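# Swap two shelf bins back into their colored spots

## Task

The two bins on the shelf are in each other's places. Move each one into the shelf spot marked with its own color so that it sits centered on that mark, its open side faces outward, and all its parts remain inside. The board overhead is low, so tilting a bin on the way in may be needed. Each bin must end up pushed fully in, past the lip at the shelf's front edge. It fails if, at the end, a bin is still tilted or raised by the gripper, or if it stays in place only because the robot is holding it.

## Robot and tools

Robot: a single six-joint arm with a two-finger gripper. Joints in column order: waist, shoulder, elbow, forearm roll, wrist pitch, wrist roll. Cameras: cam_head_left, cam_head_right, cam_high, cam_low (896x504 each) and cam_wrist (616x616).

Scene frame: origin on the table top straight below the arm base, +z up, +y to the left when facing along +x. The base itself may sit slightly tilted. The state line reports end_effector_position (metres) and end_effector_quat_wxyz in this frame; the printed position can be off, more so at long reach. That point lies between the finger pads when closed. The fingers extend along the gripper's +z and open and close along its y axis; fingertips stick out about 33 mm past the point when closed, about 9 mm when fully open, and shift roughly 24 mm further from the arm while closing, so keep that clearance above surfaces.

Tool execute_actions. Argument actions is a list holding one action, one wait, or nothing. An empty list just reports the current state. An action is {"rows": [...], "steps": n}: n is 1 to 15 control steps of 1/30 s each (default 15); rows holds 1 to 15 rows, one per step, and the final row repeats for the remaining steps. A wait is {"steps": n} with n up to 300; it counts from the previous result, and your reply time is included. Optional pictures (true/false) sets whether images come back. A refused call moves nothing.

Each row has exactly 9 numbers, each in [-1, 1]: dJ1 to dJ6 for the six joints, then gripper position, gripper force_limit, gripper speed. The six joint numbers are offsets, not poses: they are measured from the joint angles printed in the latest result that lists them (or, before any such result in the scene, and for later calls within the same reply, from where the arm is when the action begins). They are not relative to the previous row. Scale: 1.0 equals 1.983 rad for waist and shoulder, 2.38 rad for elbow, 2.975 rad for forearm roll, wrist pitch and wrist roll. Sending all zeros is not a pause: it pulls the arm back to the reference angles. Stated joint ranges (rad): waist -3.491 to 3.491, shoulder -3.140 to 3.140, elbow -1.187 to 4.328, forearm roll -3.316 to 3.316, wrist pitch -3.140 to 3.140, wrist roll -3.927 to 3.927. A request more than 0.010 rad outward beyond a range end is refused; true ends may differ by up to 0.010 rad, and targets past them are clipped, reported as "joint sent to its limit" (possibly referring to an earlier, still-running action). No such line does not prove there is more room.

Gripper numbers are absolute settings, not offsets. position: +1 fully open (140 mm), pads touch near -0.8, -1 closes until blocked. force_limit: about 14 N at -1, 60 N at 0, 107 N at +1 (for parts up to 40 mm wide). speed: about 30 mm/s at -1, 140 at 0, 250 at +1.

Motion limits: joint target speeds are capped (2.62 rad/s waist/shoulder, 3.14 elbow, 3.93 wrist joints), with 0.5 s to accelerate, and joints are synchronized to arrive together. Each step the target may lead the measured angle by at most 0.805 rad (waist, shoulder), 0.966 (elbow), 1.21 (wrist joints), and targets are scaled back if they would move the gripper more than 70 mm from where it is measured. Big moves therefore need several calls. Between calls the arm keeps heading to the last row's target until it nearly stops or a step is HELD.

Result lines: Joint positions and Joint velocities in column order (rad, rad/s). position_measured in counts (3 fully open, 230 pads meeting, nonlinear). object_status: 0 moving, 1 blocked while opening, 2 blocked while closing (a grip), 3 reached target or pads met (a thin item may still be held). HELD marks steps where your row was partly or wholly not sent. "joint command not followed" means a clearance check altered or blocked targets; mounting blocks and posts count as part of the arm. MOTOR HOT warns of heating from holding loads; an OVER-TEMPERATURE FAULT brakes the arm until it cools.

Gripping: send position -1 and confirm object_status 2. Stopped fingers stay put until the position number changes by at least 0.01 or the object slips. To squeeze harder while gripping, raise force_limit and switch position between -1 and -0.98.

Faults to avoid: contact torque reaching a joint's load limit (140 N m waist, shoulder, elbow; 35.2 N m each wrist joint; held weight counts), or any external force of 150 N on arm, tool or load, halts the arm for 10 s, drops the rest of the call, and lets it yield. Occasionally an outside tug may act on a held part or nudge loose objects. Avoid dropping or slamming bins, shoving hard, spilling parts, or knocking anything off the table, which fails the task.

Tool zoom_image: camera (one of the five names) and region [x0, y0, x1, y1] in that camera's pixels, origin top-left, at most 504 by 504; it enlarges part of the latest full image.

Tool finished_scene: scene is the current scene's number. Replying without any tool call ends everything.

Each tool is called as name(argument=value, ...) on one line, values as JSON.

## Session

execute_actions(actions=[])

Scene clock: 0.00 s of 14400.00 s.
end_effector_position=(+0.0481, -0.2202, +0.1459) position_measured=3 object_status=3 end_effector_quat_wxyz=(-0.166, +0.406, +0.769, +0.466)
Joint positions: [-1.023  1.526  0.489 -1.083 -1.813 -0.392]
Joint velocities: [ 0.    -0.    -0.     0.001 -0.001  0.001]

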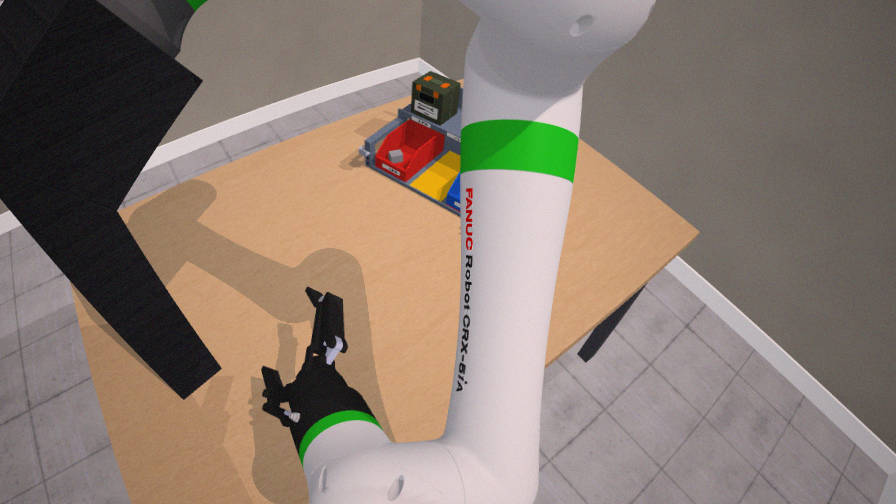

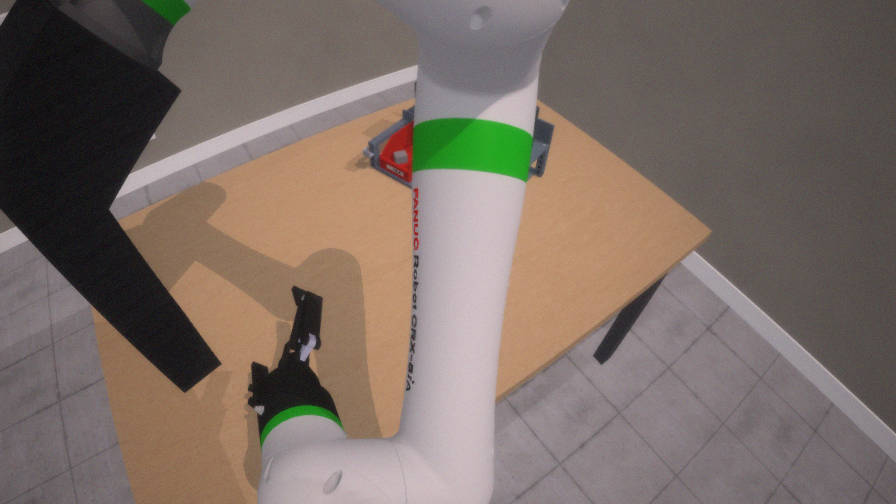

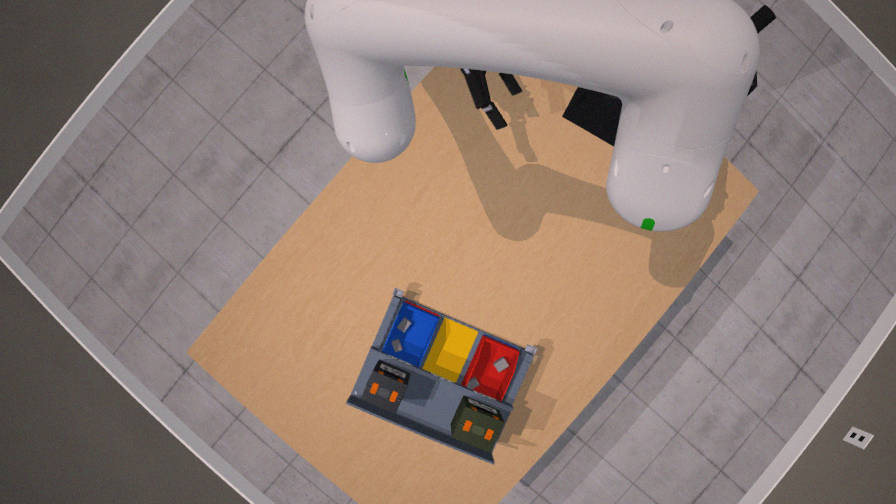

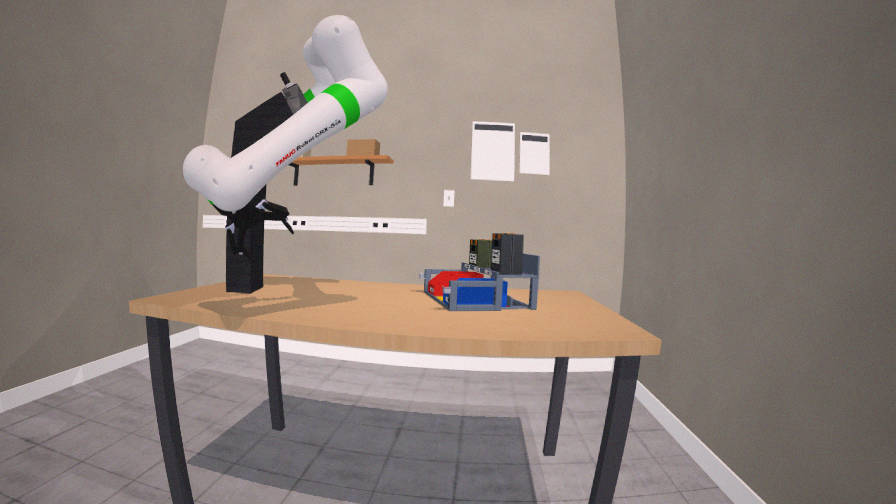

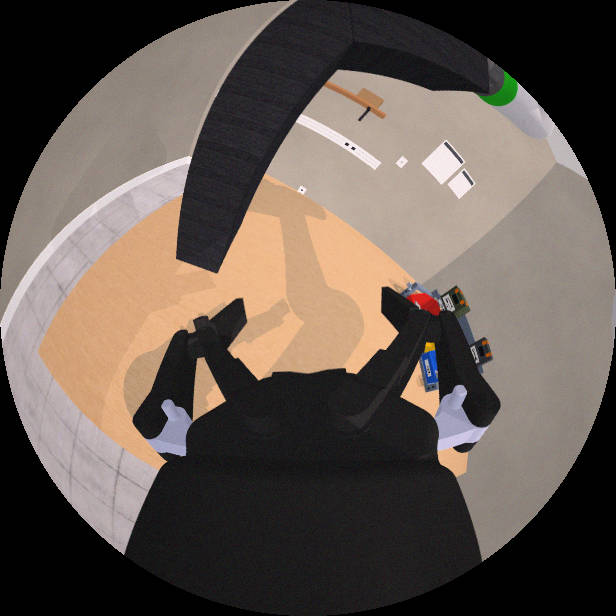

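zoom_image(camera="cam_high", region=[320, 270, 580, 480])

zoom_image(camera="cam_low", region=[400, 220, 560, 320])

zoom_image(camera="cam_head_left", region=[340, 60, 500, 220])

Region (320, 270, 580, 480) of cam_high's 896x504 image, scaled by 1.938, with more detail than that image has; it fills the top 407 rows of this view, and the rest is white.

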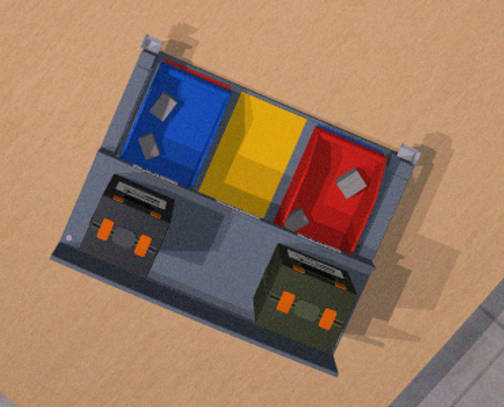

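Region (400, 220, 560, 320) of cam_low's 896x504 image, scaled by 3.150, with more detail than that image has; it fills the top 315 rows of this view, and the rest is white.

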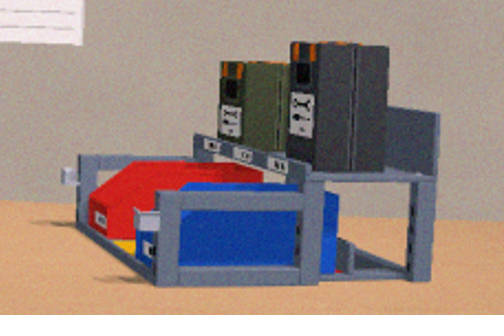

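Region (340, 60, 500, 220) of cam_head_left's 896x504 image, scaled by 3.150, with more detail than that image has.

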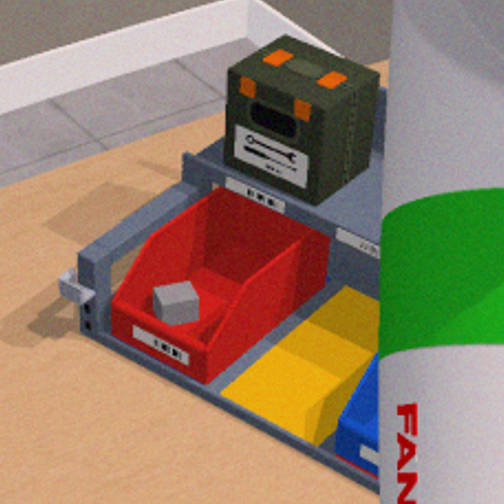

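execute_actions(actions=[{"rows":[[0.1,0,0,0,0,0,1,0,0]],"steps":15}], pictures=false)

execute_actions(actions=[{"steps":15}])

Scene clock: 2.77 s of 14400.00 s.
end_effector_position=(+0.0518, -0.1426, +0.1146) position_measured=3 object_status=3 end_effector_quat_wxyz=(-0.237, +0.357, +0.746, +0.509)
Joint positions: [-0.825  1.526  0.489 -1.083 -1.813 -0.392]
Joint velocities: [ 0.002  0.    -0.    -0.     0.    -0.   ]
Steps of this call (steps 1 to 68: nothing new was sent; steps 69 to 83: all 15 steps of this action). Readings (joint positions | what the end effector reports):
69: [-1.023 1.526 0.489 -1.083 -1.813 -0.392] | position_measured=3 object_status=3
70: [-1.021 1.526 0.489 -1.083 -1.813 -0.392] | position_measured=3 object_status=3
72: [-1.000 1.526 0.489 -1.083 -1.813 -0.392] | position_measured=3 object_status=3
76: [-0.895 1.526 0.489 -1.083 -1.813 -0.392] | position_measured=3 object_status=3
83: the state above

Scene clock: 3.27 s of 14400.00 s.
end_effector_position=(+0.0518, -0.1424, +0.1145) position_measured=3 object_status=3 end_effector_quat_wxyz=(-0.237, +0.357, +0.746, +0.509)
Joint positions: [-0.825  1.526  0.489 -1.083 -1.813 -0.392]
Joint velocities: [ 0.     0.    -0.    -0.001 -0.     0.   ]
Steps of this call (steps 1 to 15: the robot went on to your last target). Readings (joint positions | what the end effector reports):
1: [-0.825 1.526 0.489 -1.083 -1.813 -0.392] | position_measured=3 object_status=3
2: [-0.825 1.526 0.489 -1.083 -1.813 -0.392] | position_measured=3 object_status=3
4: [-0.825 1.526 0.489 -1.083 -1.813 -0.392] | position_measured=3 object_status=3
8: [-0.825 1.526 0.489 -1.083 -1.813 -0.392] | position_measured=3 object_status=3
15: the state above
The arm was judged still, so your last target was given up. Only a new action makes it travel on or press farther. Fingers that are still opening or closing keep moving.

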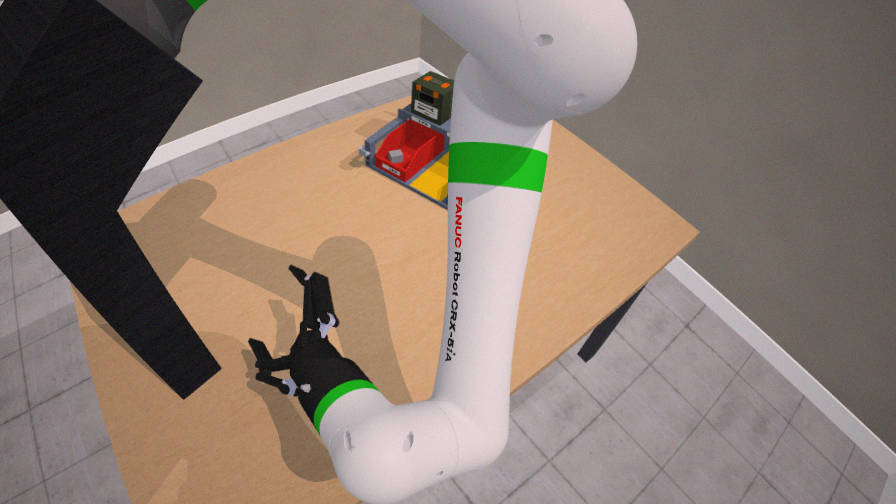

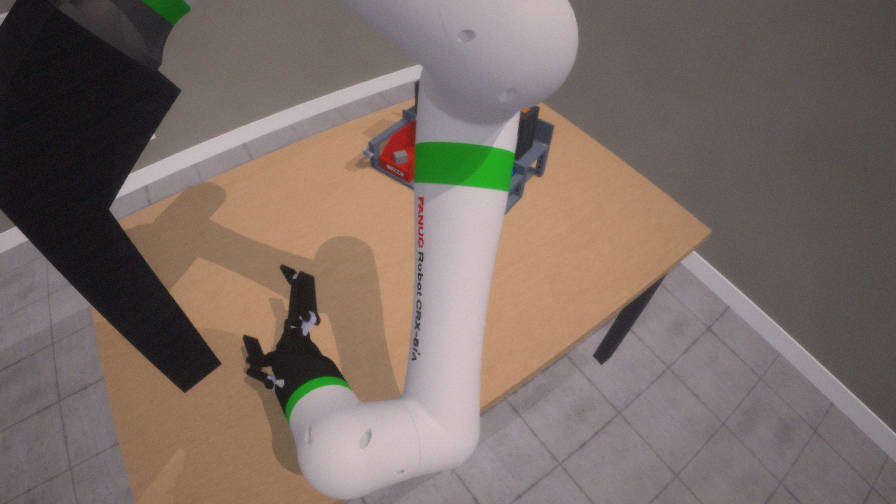

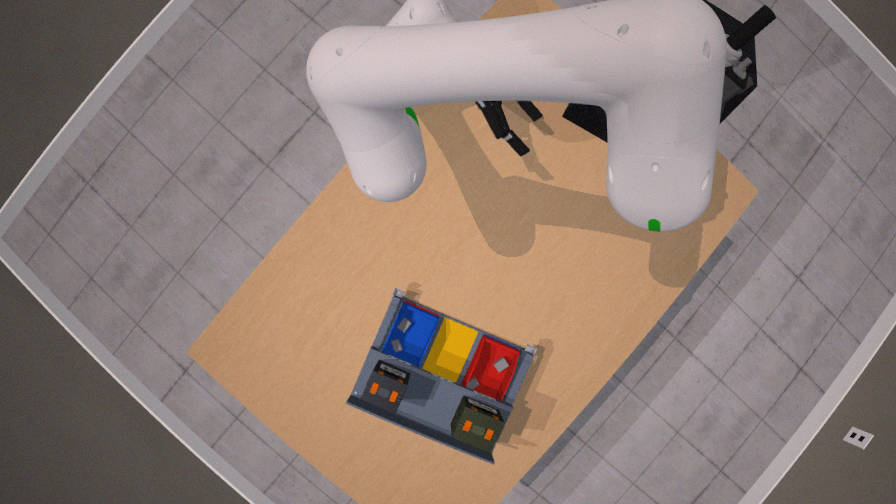

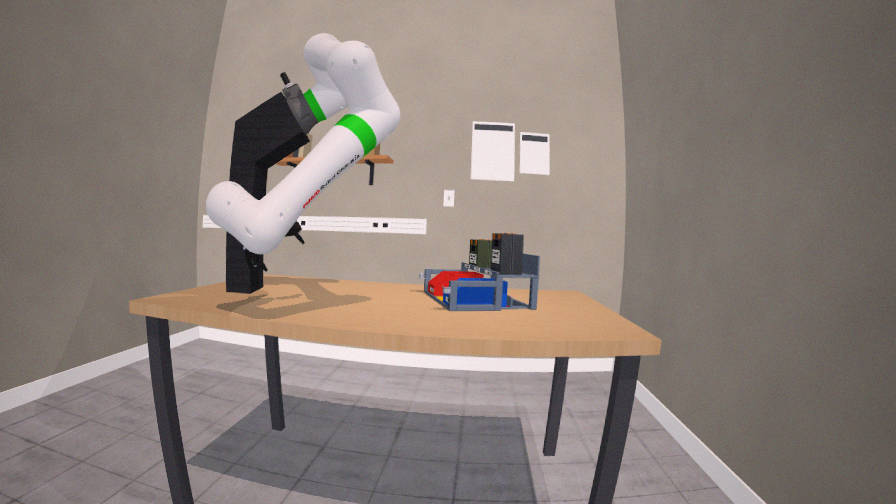

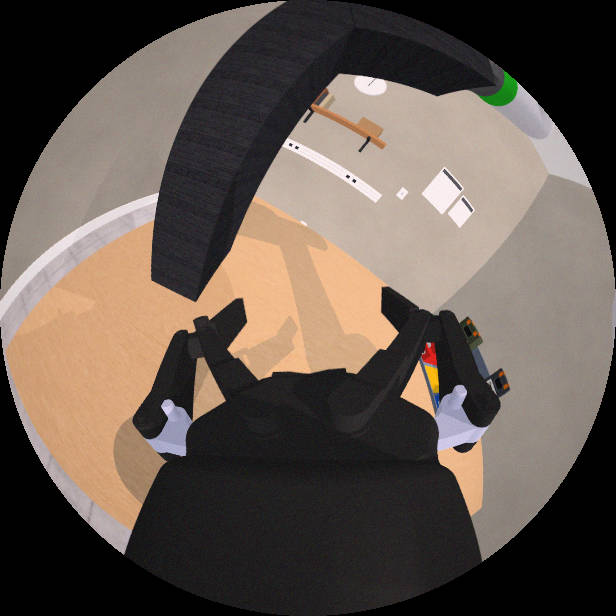

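execute_actions(actions=[{"rows":[[0,-0.69,-0.2,0,0,0,1,0,0]],"steps":15}], pictures=false)

execute_actions(actions=[{"steps":30}], pictures=false)

Scene clock: 15.57 s of 14400.00 s.
end_effector_position=(+0.1874, -0.1514, +0.1687) position_measured=3 object_status=3 end_effector_quat_wxyz=(-0.215, +0.287, +0.793, +0.492)
Joint positions: [-0.825  1.166  0.307 -1.083 -1.813 -0.392]
Joint velocities: [ 0.    -0.97  -0.385  0.     0.     0.001]
Steps of this call (steps 1 to 90: nothing new was sent; then 8.80 s passed at rest; steps 91 to 105: all 15 steps of this action). Readings (joint positions | what the end effector reports):
91: [-0.825 1.526 0.489 -1.083 -1.813 -0.392] | position_measured=3 object_status=3
92: [-0.825 1.524 0.488 -1.083 -1.813 -0.392] | position_measured=3 object_status=3
94: [-0.825 1.503 0.476 -1.083 -1.813 -0.392] | position_measured=3 object_status=3
98: [-0.825 1.395 0.413 -1.083 -1.813 -0.392] | position_measured=3 object_status=3
105: the state above

Scene clock: 16.57 s of 14400.00 s.
end_effector_position=(+0.4675, -0.0694, +0.3739) position_measured=3 object_status=3 end_effector_quat_wxyz=(-0.112, -0.005, +0.915, +0.387)
Joint positions: [-0.825  0.176  0.018 -1.083 -1.813 -0.392]
Joint velocities: [-0.    -0.431 -0.121  0.001  0.001 -0.   ]
Steps of this call (steps 1 to 30: the robot went on to your last target). Readings (joint positions | what the end effector reports):
1: [-0.825 1.133 0.295 -1.083 -1.813 -0.392] | position_measured=3 object_status=3
2: [-0.825 1.100 0.282 -1.083 -1.813 -0.392] | position_measured=3 object_status=3
4: [-0.825 1.034 0.260 -1.083 -1.813 -0.392] | position_measured=3 object_status=3
8: [-0.825 0.902 0.219 -1.083 -1.813 -0.392] | position_measured=3 object_status=3
30: the state above

execute_actions(actions=[{"rows":[[0,-0.01,0,0.22,0.965,0.7526,1,0,0]],"steps":15}], pictures=false)

execute_actions(actions=[{"steps":75}], pictures=false)

Scene clock: 17.83 s of 14400.00 s.
end_effector_position=(+0.4666, -0.2341, +0.3124) position_measured=3 object_status=3 end_effector_quat_wxyz=(-0.081, -0.264, +0.947, +0.165)
Joint positions: [-0.825  0.157  0.015 -0.866 -1.355  0.066]
Joint velocities: [-0.    -0.     0.004  0.45   1.166  1.167]
Steps of this call (steps 1 to 23: the robot went on to your last target; steps 24 to 38: all 15 steps of this action). Readings (joint positions | what the end effector reports):
24: [-0.825 0.157 0.013 -1.083 -1.813 -0.392] | position_measured=3 object_status=3
25: [-0.825 0.157 0.013 -1.081 -1.810 -0.389] | position_measured=3 object_status=3
27: [-0.825 0.157 0.013 -1.064 -1.778 -0.357] | position_measured=3 object_status=3
31: [-0.825 0.157 0.014 -0.987 -1.632 -0.211] | position_measured=3 object_status=3
38: the state above

Scene clock: 20.33 s of 14400.00 s.
end_effector_position=(+0.8519, -0.5432, +0.8202) position_measured=3 object_status=3 end_effector_quat_wxyz=(+0.528, +0.563, +0.038, +0.635)
Joint positions: [-0.825  0.157  0.018 -0.428  1.057  1.847]
Joint velocities: [-0.  0. -0. -0. -0.  0.]
Steps of this call (steps 1 to 75: the robot went on to your last target). Readings (joint positions | what the end effector reports):
1: [-0.825 0.157 0.015 -0.851 -1.315 0.106] | position_measured=3 object_status=3
2: [-0.825 0.157 0.015 -0.837 -1.275 0.146] | position_measured=3 object_status=3
4: [-0.825 0.157 0.015 -0.809 -1.196 0.225] | position_measured=3 object_status=3
8: [-0.825 0.157 0.016 -0.759 -1.035 0.386] | position_measured=3 object_status=3
75: the state above
The arm was judged still, so your last target was given up. Only a new action makes it travel on or press farther. Fingers that are still opening or closing keep moving.

execute_actions(actions=[{"rows":[[0.2,-0.05,-0.398,0,0,0,1,0,0]],"steps":15}], pictures=false)

execute_actions(actions=[{"steps":40}], pictures=false)

execute_actions(actions=[{"rows":[[0.505,0,0,0,0,0,1,0,0]],"steps":15}], pictures=false)

execute_actions(actions=[{"steps":45}])

Scene clock: 24.53 s of 14400.00 s.
end_effector_position=(+0.7506, -0.5367, +0.6469) position_measured=3 object_status=3 end_effector_quat_wxyz=(+0.502, +0.675, +0.004, +0.541)
Joint positions: [-0.695  0.125 -0.291 -0.428  1.058  1.847]
Joint velocities: [ 0.321 -0.081 -0.765  0.     0.001 -0.   ]
Steps of this call (steps 1 to 90: nothing new was sent; then 0.70 s passed at rest; steps 91 to 105: all 15 steps of this action). Readings (joint positions | what the end effector reports):
91: [-0.825 0.157 0.018 -0.428 1.057 1.847] | position_measured=3 object_status=3
92: [-0.824 0.157 0.016 -0.428 1.058 1.847] | position_measured=3 object_status=3
94: [-0.813 0.154 -0.009 -0.428 1.058 1.847] | position_measured=3 object_status=3
98: [-0.771 0.143 -0.111 -0.428 1.058 1.847] | position_measured=3 object_status=3
105: the state above

Scene clock: 25.87 s of 14400.00 s.
end_effector_position=(+0.4579, -0.4184, +0.4217) position_measured=3 object_status=3 end_effector_quat_wxyz=(+0.416, +0.858, -0.012, +0.302)
Joint positions: [-0.428  0.057 -0.929 -0.428  1.057  1.847]
Joint velocities: [ 0.001 -0.    -0.     0.001 -0.    -0.001]
Steps of this call (steps 1 to 40: the robot went on to your last target). Readings (joint positions | what the end effector reports):
1: [-0.685 0.122 -0.317 -0.428 1.058 1.847] | position_measured=3 object_status=3
2: [-0.674 0.119 -0.343 -0.428 1.058 1.847] | position_measured=3 object_status=3
4: [-0.652 0.114 -0.395 -0.428 1.058 1.847] | position_measured=3 object_status=3
8: [-0.608 0.103 -0.500 -0.428 1.058 1.847] | position_measured=3 object_status=3
40: the state above

Scene clock: 26.37 s of 14400.00 s.
end_effector_position=(+0.5046, -0.2870, +0.3079) position_measured=3 object_status=3 end_effector_quat_wxyz=(+0.282, +0.908, +0.032, +0.307)
Joint positions: [-0.128  0.057 -0.929 -0.428  1.057  1.847]
Joint velocities: [ 0.762 -0.    -0.    -0.001 -0.001  0.001]
Steps of this call (steps 1 to 15: all 15 steps of this action). Readings (joint positions | what the end effector reports):
1: [-0.428 0.057 -0.929 -0.428 1.057 1.847] | position_measured=3 object_status=3
2: [-0.426 0.057 -0.929 -0.428 1.057 1.847] | position_measured=3 object_status=3
4: [-0.405 0.057 -0.929 -0.428 1.057 1.847] | position_measured=3 object_status=3
8: [-0.308 0.057 -0.929 -0.428 1.057 1.847] | position_measured=3 object_status=3
15: the state above

Scene clock: 27.87 s of 14400.00 s.
end_effector_position=(+0.4971, +0.1081, +0.1882) position_measured=3 object_status=3 end_effector_quat_wxyz=(-0.050, +0.945, +0.132, +0.294)
Joint positions: [ 0.573  0.057 -0.929 -0.428  1.057  1.847]
Joint velocities: [-0. -0. -0. -0.  0.  0.]
Steps of this call (steps 1 to 45: the robot went on to your last target). Readings (joint positions | what the end effector reports):
1: [-0.102 0.057 -0.929 -0.428 1.057 1.847] | position_measured=3 object_status=3
2: [-0.076 0.057 -0.929 -0.428 1.057 1.847] | position_measured=3 object_status=3
4: [-0.025 0.057 -0.929 -0.428 1.057 1.847] | position_measured=3 object_status=3
8: [0.079 0.057 -0.929 -0.428 1.057 1.847] | position_measured=3 object_status=3
45: the state above
The arm was judged still, so your last target was given up. Only a new action makes it travel on or press farther. Fingers that are still opening or closing keep moving.

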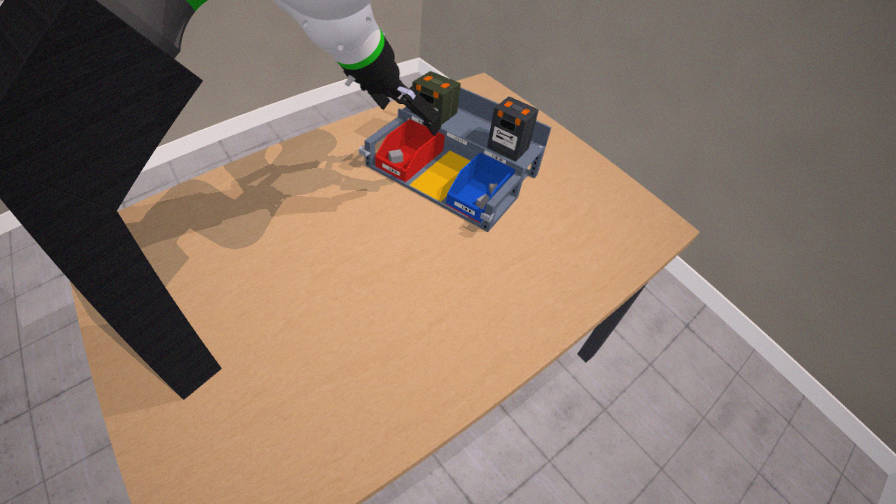

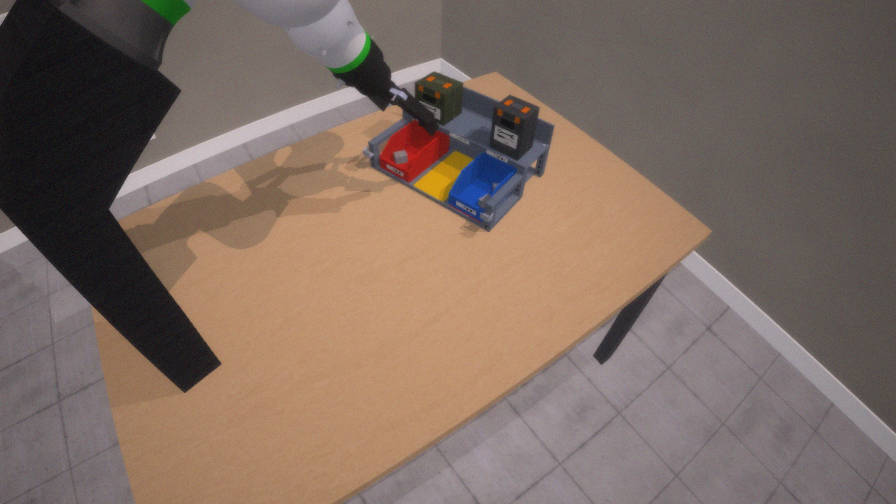

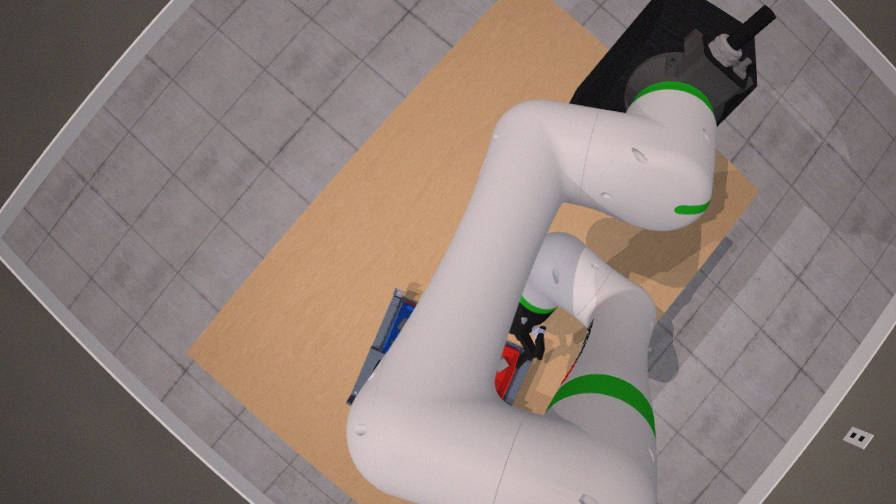

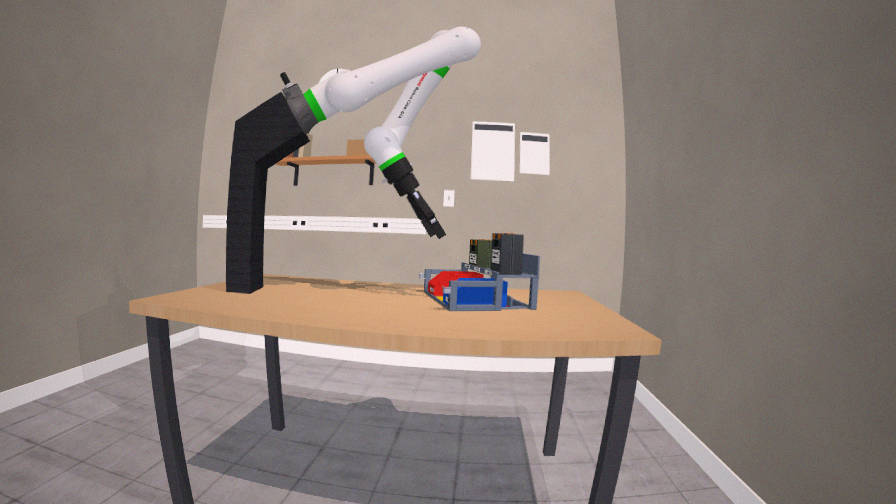

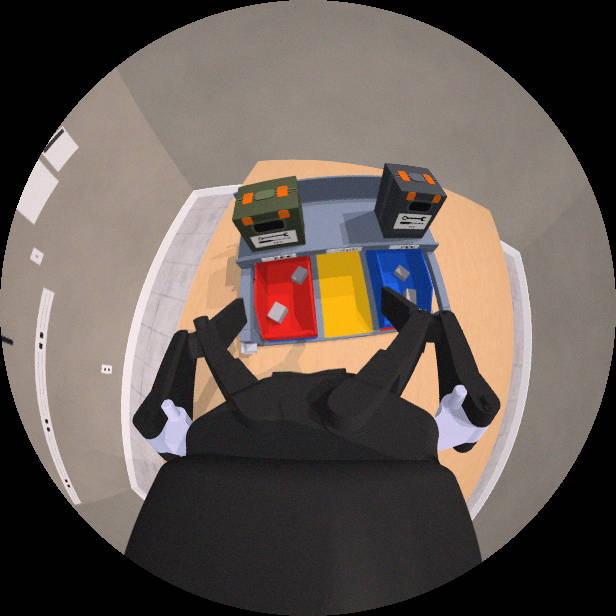

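execute_actions(actions=[{"rows":[[-0.061,0.0524,0.1042,0.0383,-0.0854,0.0175,-0.25,0,0.5]],"steps":15}], pictures=false)

execute_actions(actions=[{"steps":12}])

Scene clock: 31.40 s of 14400.00 s.
end_effector_position=(+0.5513, +0.1257, +0.1083) position_measured=143 object_status=0 end_effector_quat_wxyz=(-0.048, +0.951, +0.174, +0.252)
Joint positions: [ 0.452  0.161 -0.681 -0.314  0.803  1.899]
Joint velocities: [-0.001  0.     0.     0.004 -0.003  0.001]
Steps of this call (steps 1 to 90: nothing new was sent; then 0.03 s passed at rest; steps 91 to 105: all 15 steps of this action). Readings (joint positions | what the end effector reports):
91: [0.573 0.057 -0.929 -0.428 1.057 1.847] | position_measured=3 object_status=0
92: [0.572 0.058 -0.926 -0.428 1.054 1.847] | position_measured=6 object_status=0
94: [0.560 0.069 -0.901 -0.416 1.029 1.853] | position_measured=27 object_status=0
98: [0.499 0.121 -0.777 -0.358 0.902 1.879] | position_measured=69 object_status=0
105: the state above

Scene clock: 31.80 s of 14400.00 s.
end_effector_position=(+0.5514, +0.1257, +0.1083) position_measured=160 object_status=3 end_effector_quat_wxyz=(-0.048, +0.951, +0.174, +0.252)
Joint positions: [ 0.452  0.161 -0.681 -0.314  0.803  1.899]
Joint velocities: [0.001 0.    0.    0.    0.001 0.   ]
Steps of this call (steps 1 to 12: the robot went on to your last target). Readings (joint positions | what the end effector reports):
1: [0.452 0.161 -0.681 -0.314 0.803 1.899] | position_measured=153 object_status=0
2: [0.452 0.161 -0.681 -0.314 0.803 1.899] | position_measured=160 object_status=0
4: [0.452 0.161 -0.681 -0.314 0.803 1.899] | position_measured=160 object_status=0
8: [0.452 0.161 -0.681 -0.314 0.803 1.899] | position_measured=160 object_status=3
12: the state above

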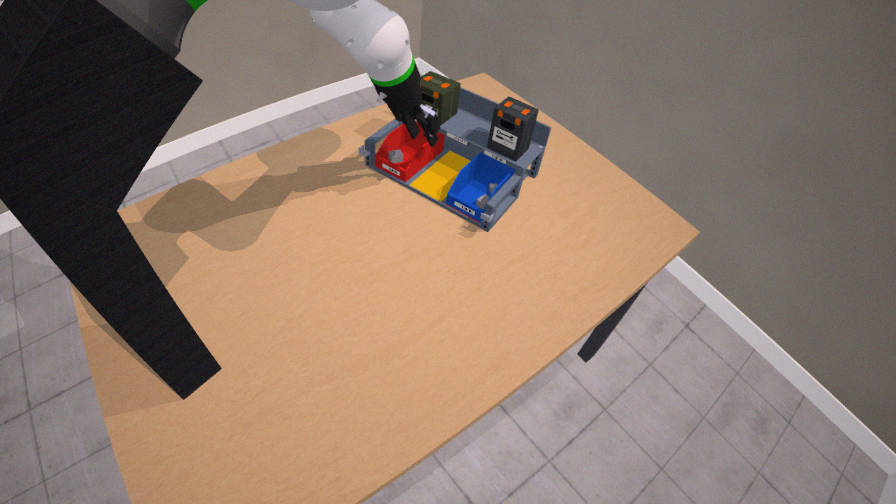

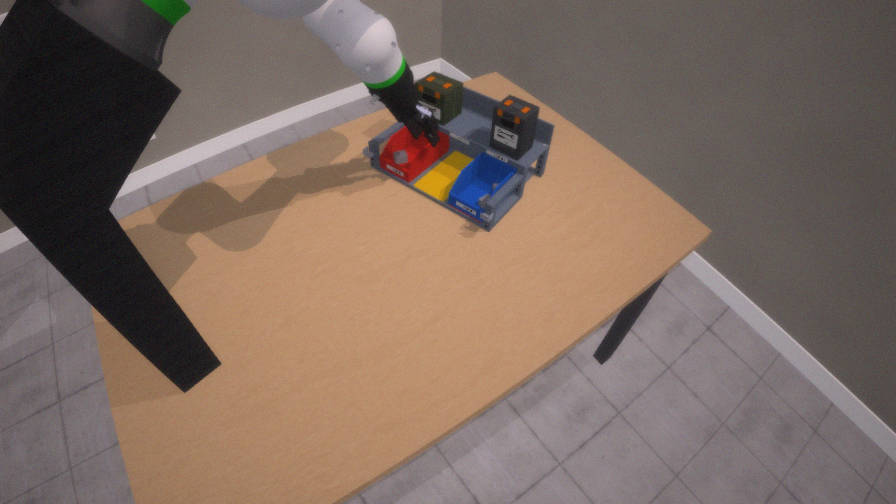

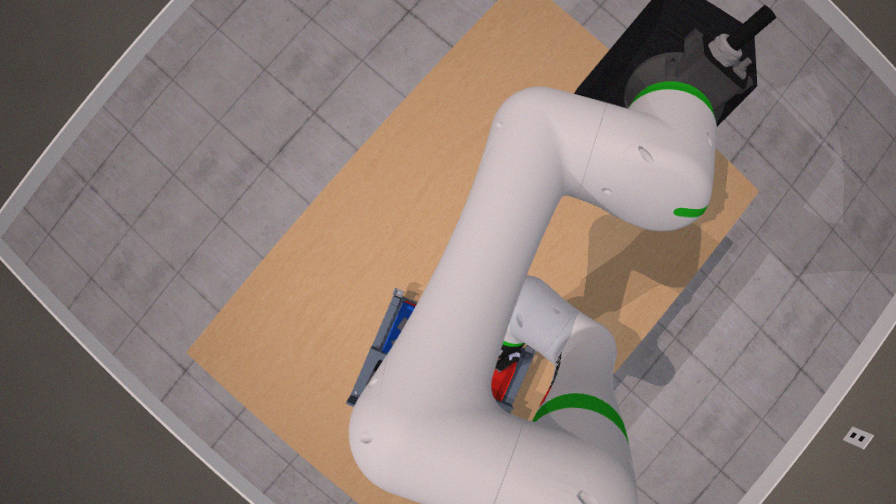

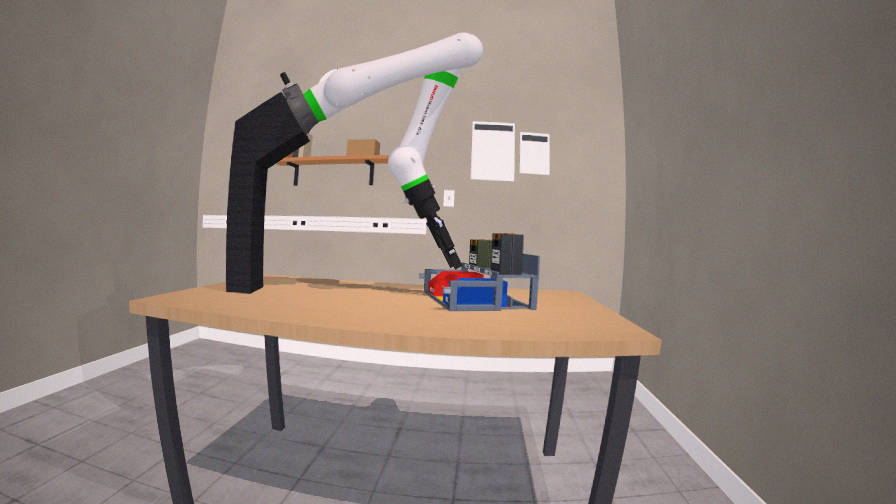

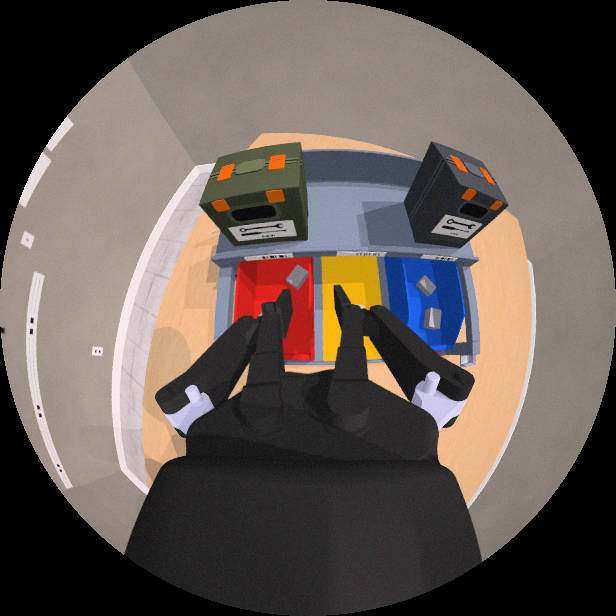

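zoom_image(camera="cam_wrist", region=[200, 230, 490, 390])

zoom_image(camera="cam_low", region=[400, 220, 560, 320])

zoom_image(camera="cam_head_left", region=[350, 80, 560, 240])

Region (200, 230, 490, 390) of cam_wrist's 616x616 image, scaled by 1.738, with more detail than that image has; it fills the top 278 rows of this view, and the rest is white.

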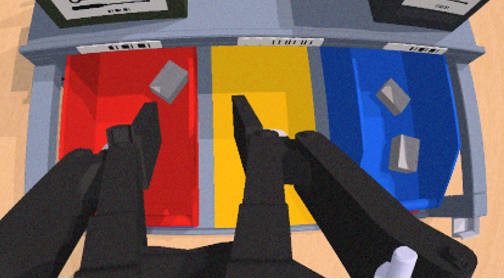

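Region (400, 220, 560, 320) of cam_low's 896x504 image, scaled by 3.150, with more detail than that image has; it fills the top 315 rows of this view, and the rest is white.

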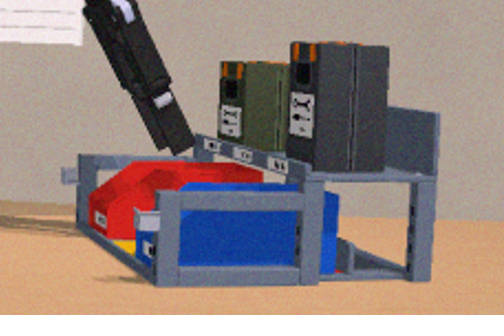

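Region (350, 80, 560, 240) of cam_head_left's 896x504 image, scaled by 2.400, with more detail than that image has; it fills the top 384 rows of this view, and the rest is white.

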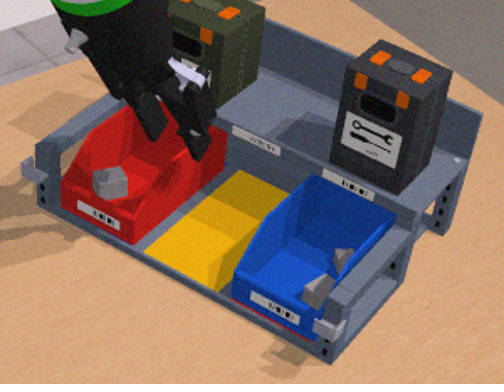

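execute_actions(actions=[{"rows":[[-0.0202,0.1044,0.0517,0.0245,0.0245,-0.0212,-0.25,0,0.5]],"steps":15}])

zoom_image(camera="cam_low", region=[400, 220, 560, 320])

zoom_image(camera="cam_head_left", region=[350, 80, 560, 240])

Scene clock: 34.47 s of 14400.00 s.
end_effector_position=(+0.5513, +0.1244, +0.0407) position_measured=160 object_status=3 end_effector_quat_wxyz=(-0.048, +0.951, +0.174, +0.252)
Joint positions: [ 0.412  0.368 -0.558 -0.241  0.876  1.836]
Joint velocities: [-0.     0.002 -0.     0.001 -0.    -0.   ]
Steps of this call (steps 1 to 15: the robot went on to your last target; steps 16 to 65: nothing new was sent; steps 66 to 80: all 15 steps of this action). Readings (joint positions | what the end effector reports):
66: [0.452 0.161 -0.681 -0.314 0.803 1.899] | position_measured=160 object_status=3
67: [0.452 0.164 -0.680 -0.313 0.804 1.899] | position_measured=160 object_status=3
69: [0.448 0.184 -0.667 -0.306 0.811 1.892] | position_measured=160 object_status=3
73: [0.427 0.291 -0.604 -0.269 0.849 1.859] | position_measured=160 object_status=3
80: the state above

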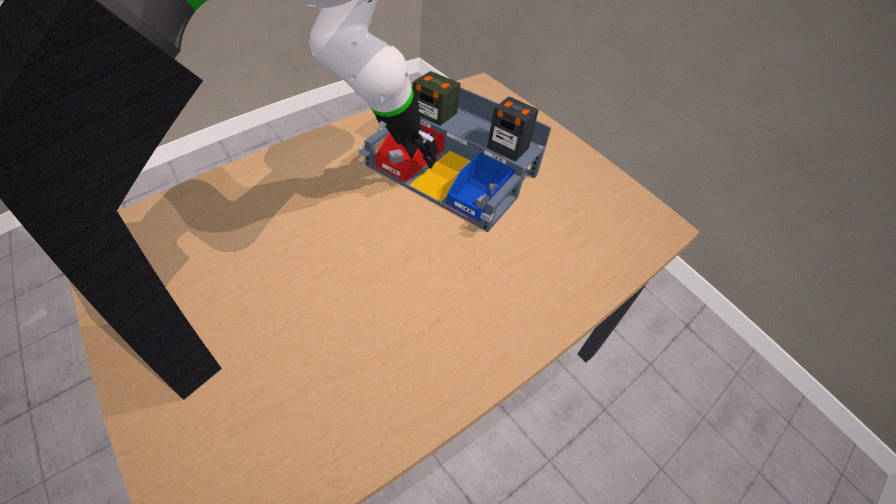

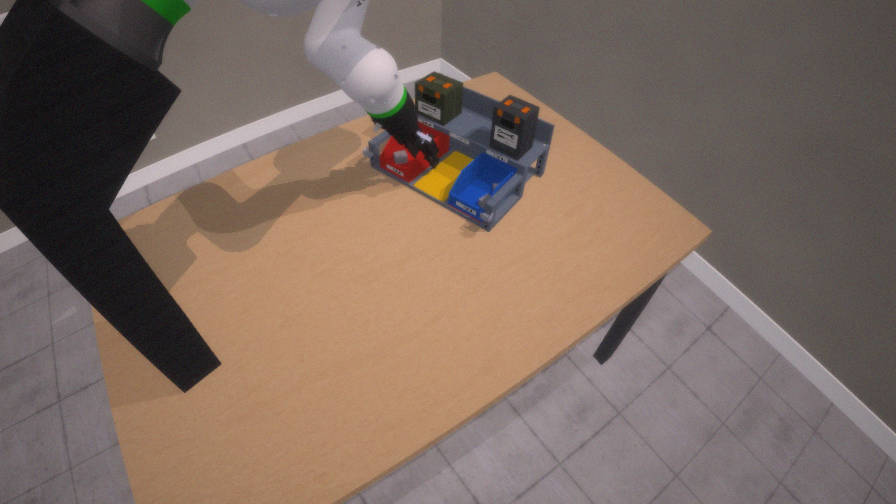

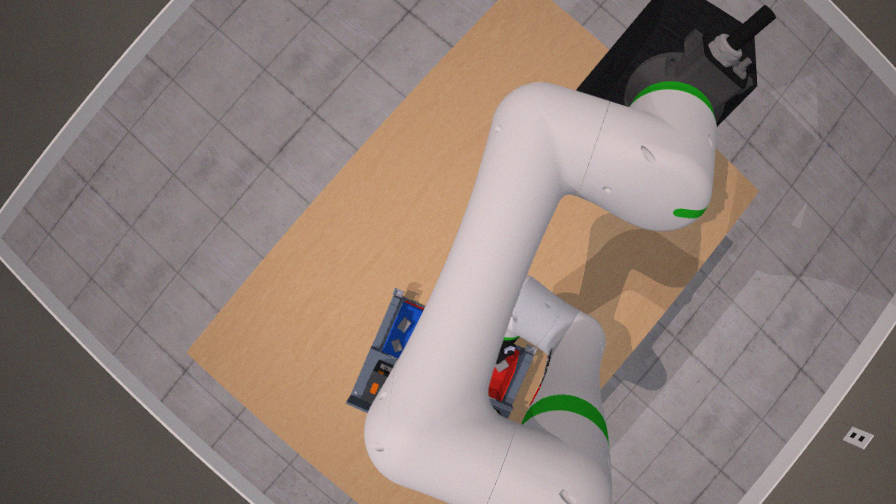

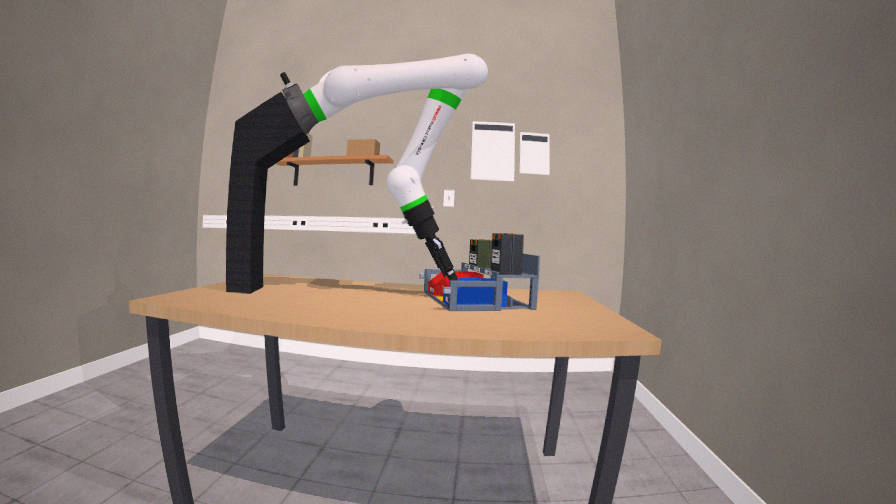

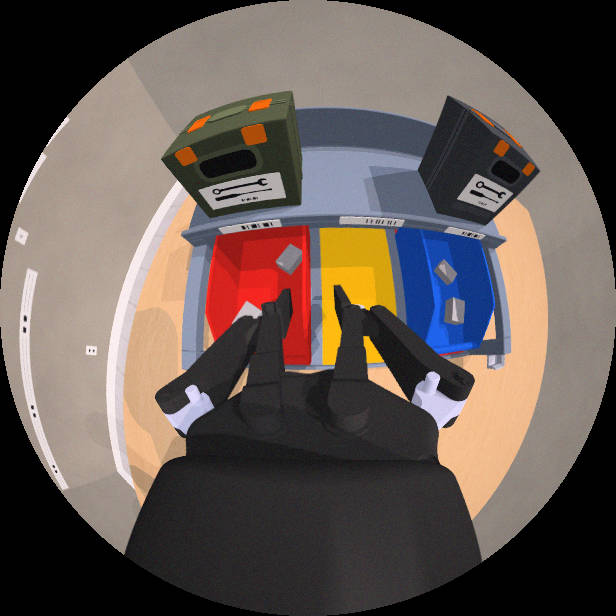

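Region (400, 220, 560, 320) of cam_low's 896x504 image, scaled by 3.150, with more detail than that image has; it fills the top 315 rows of this view, and the rest is white.

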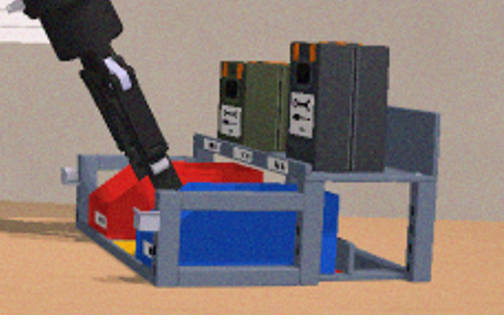

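Region (350, 80, 560, 240) of cam_head_left's 896x504 image, scaled by 2.400, with more detail than that image has; it fills the top 384 rows of this view, and the rest is white.

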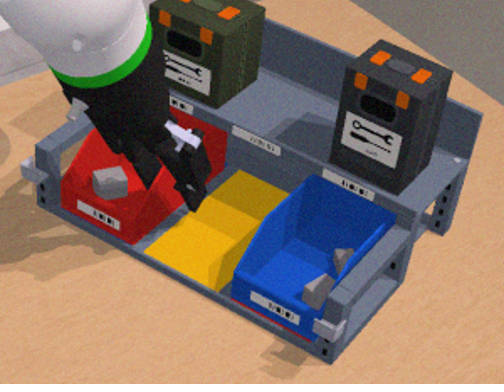

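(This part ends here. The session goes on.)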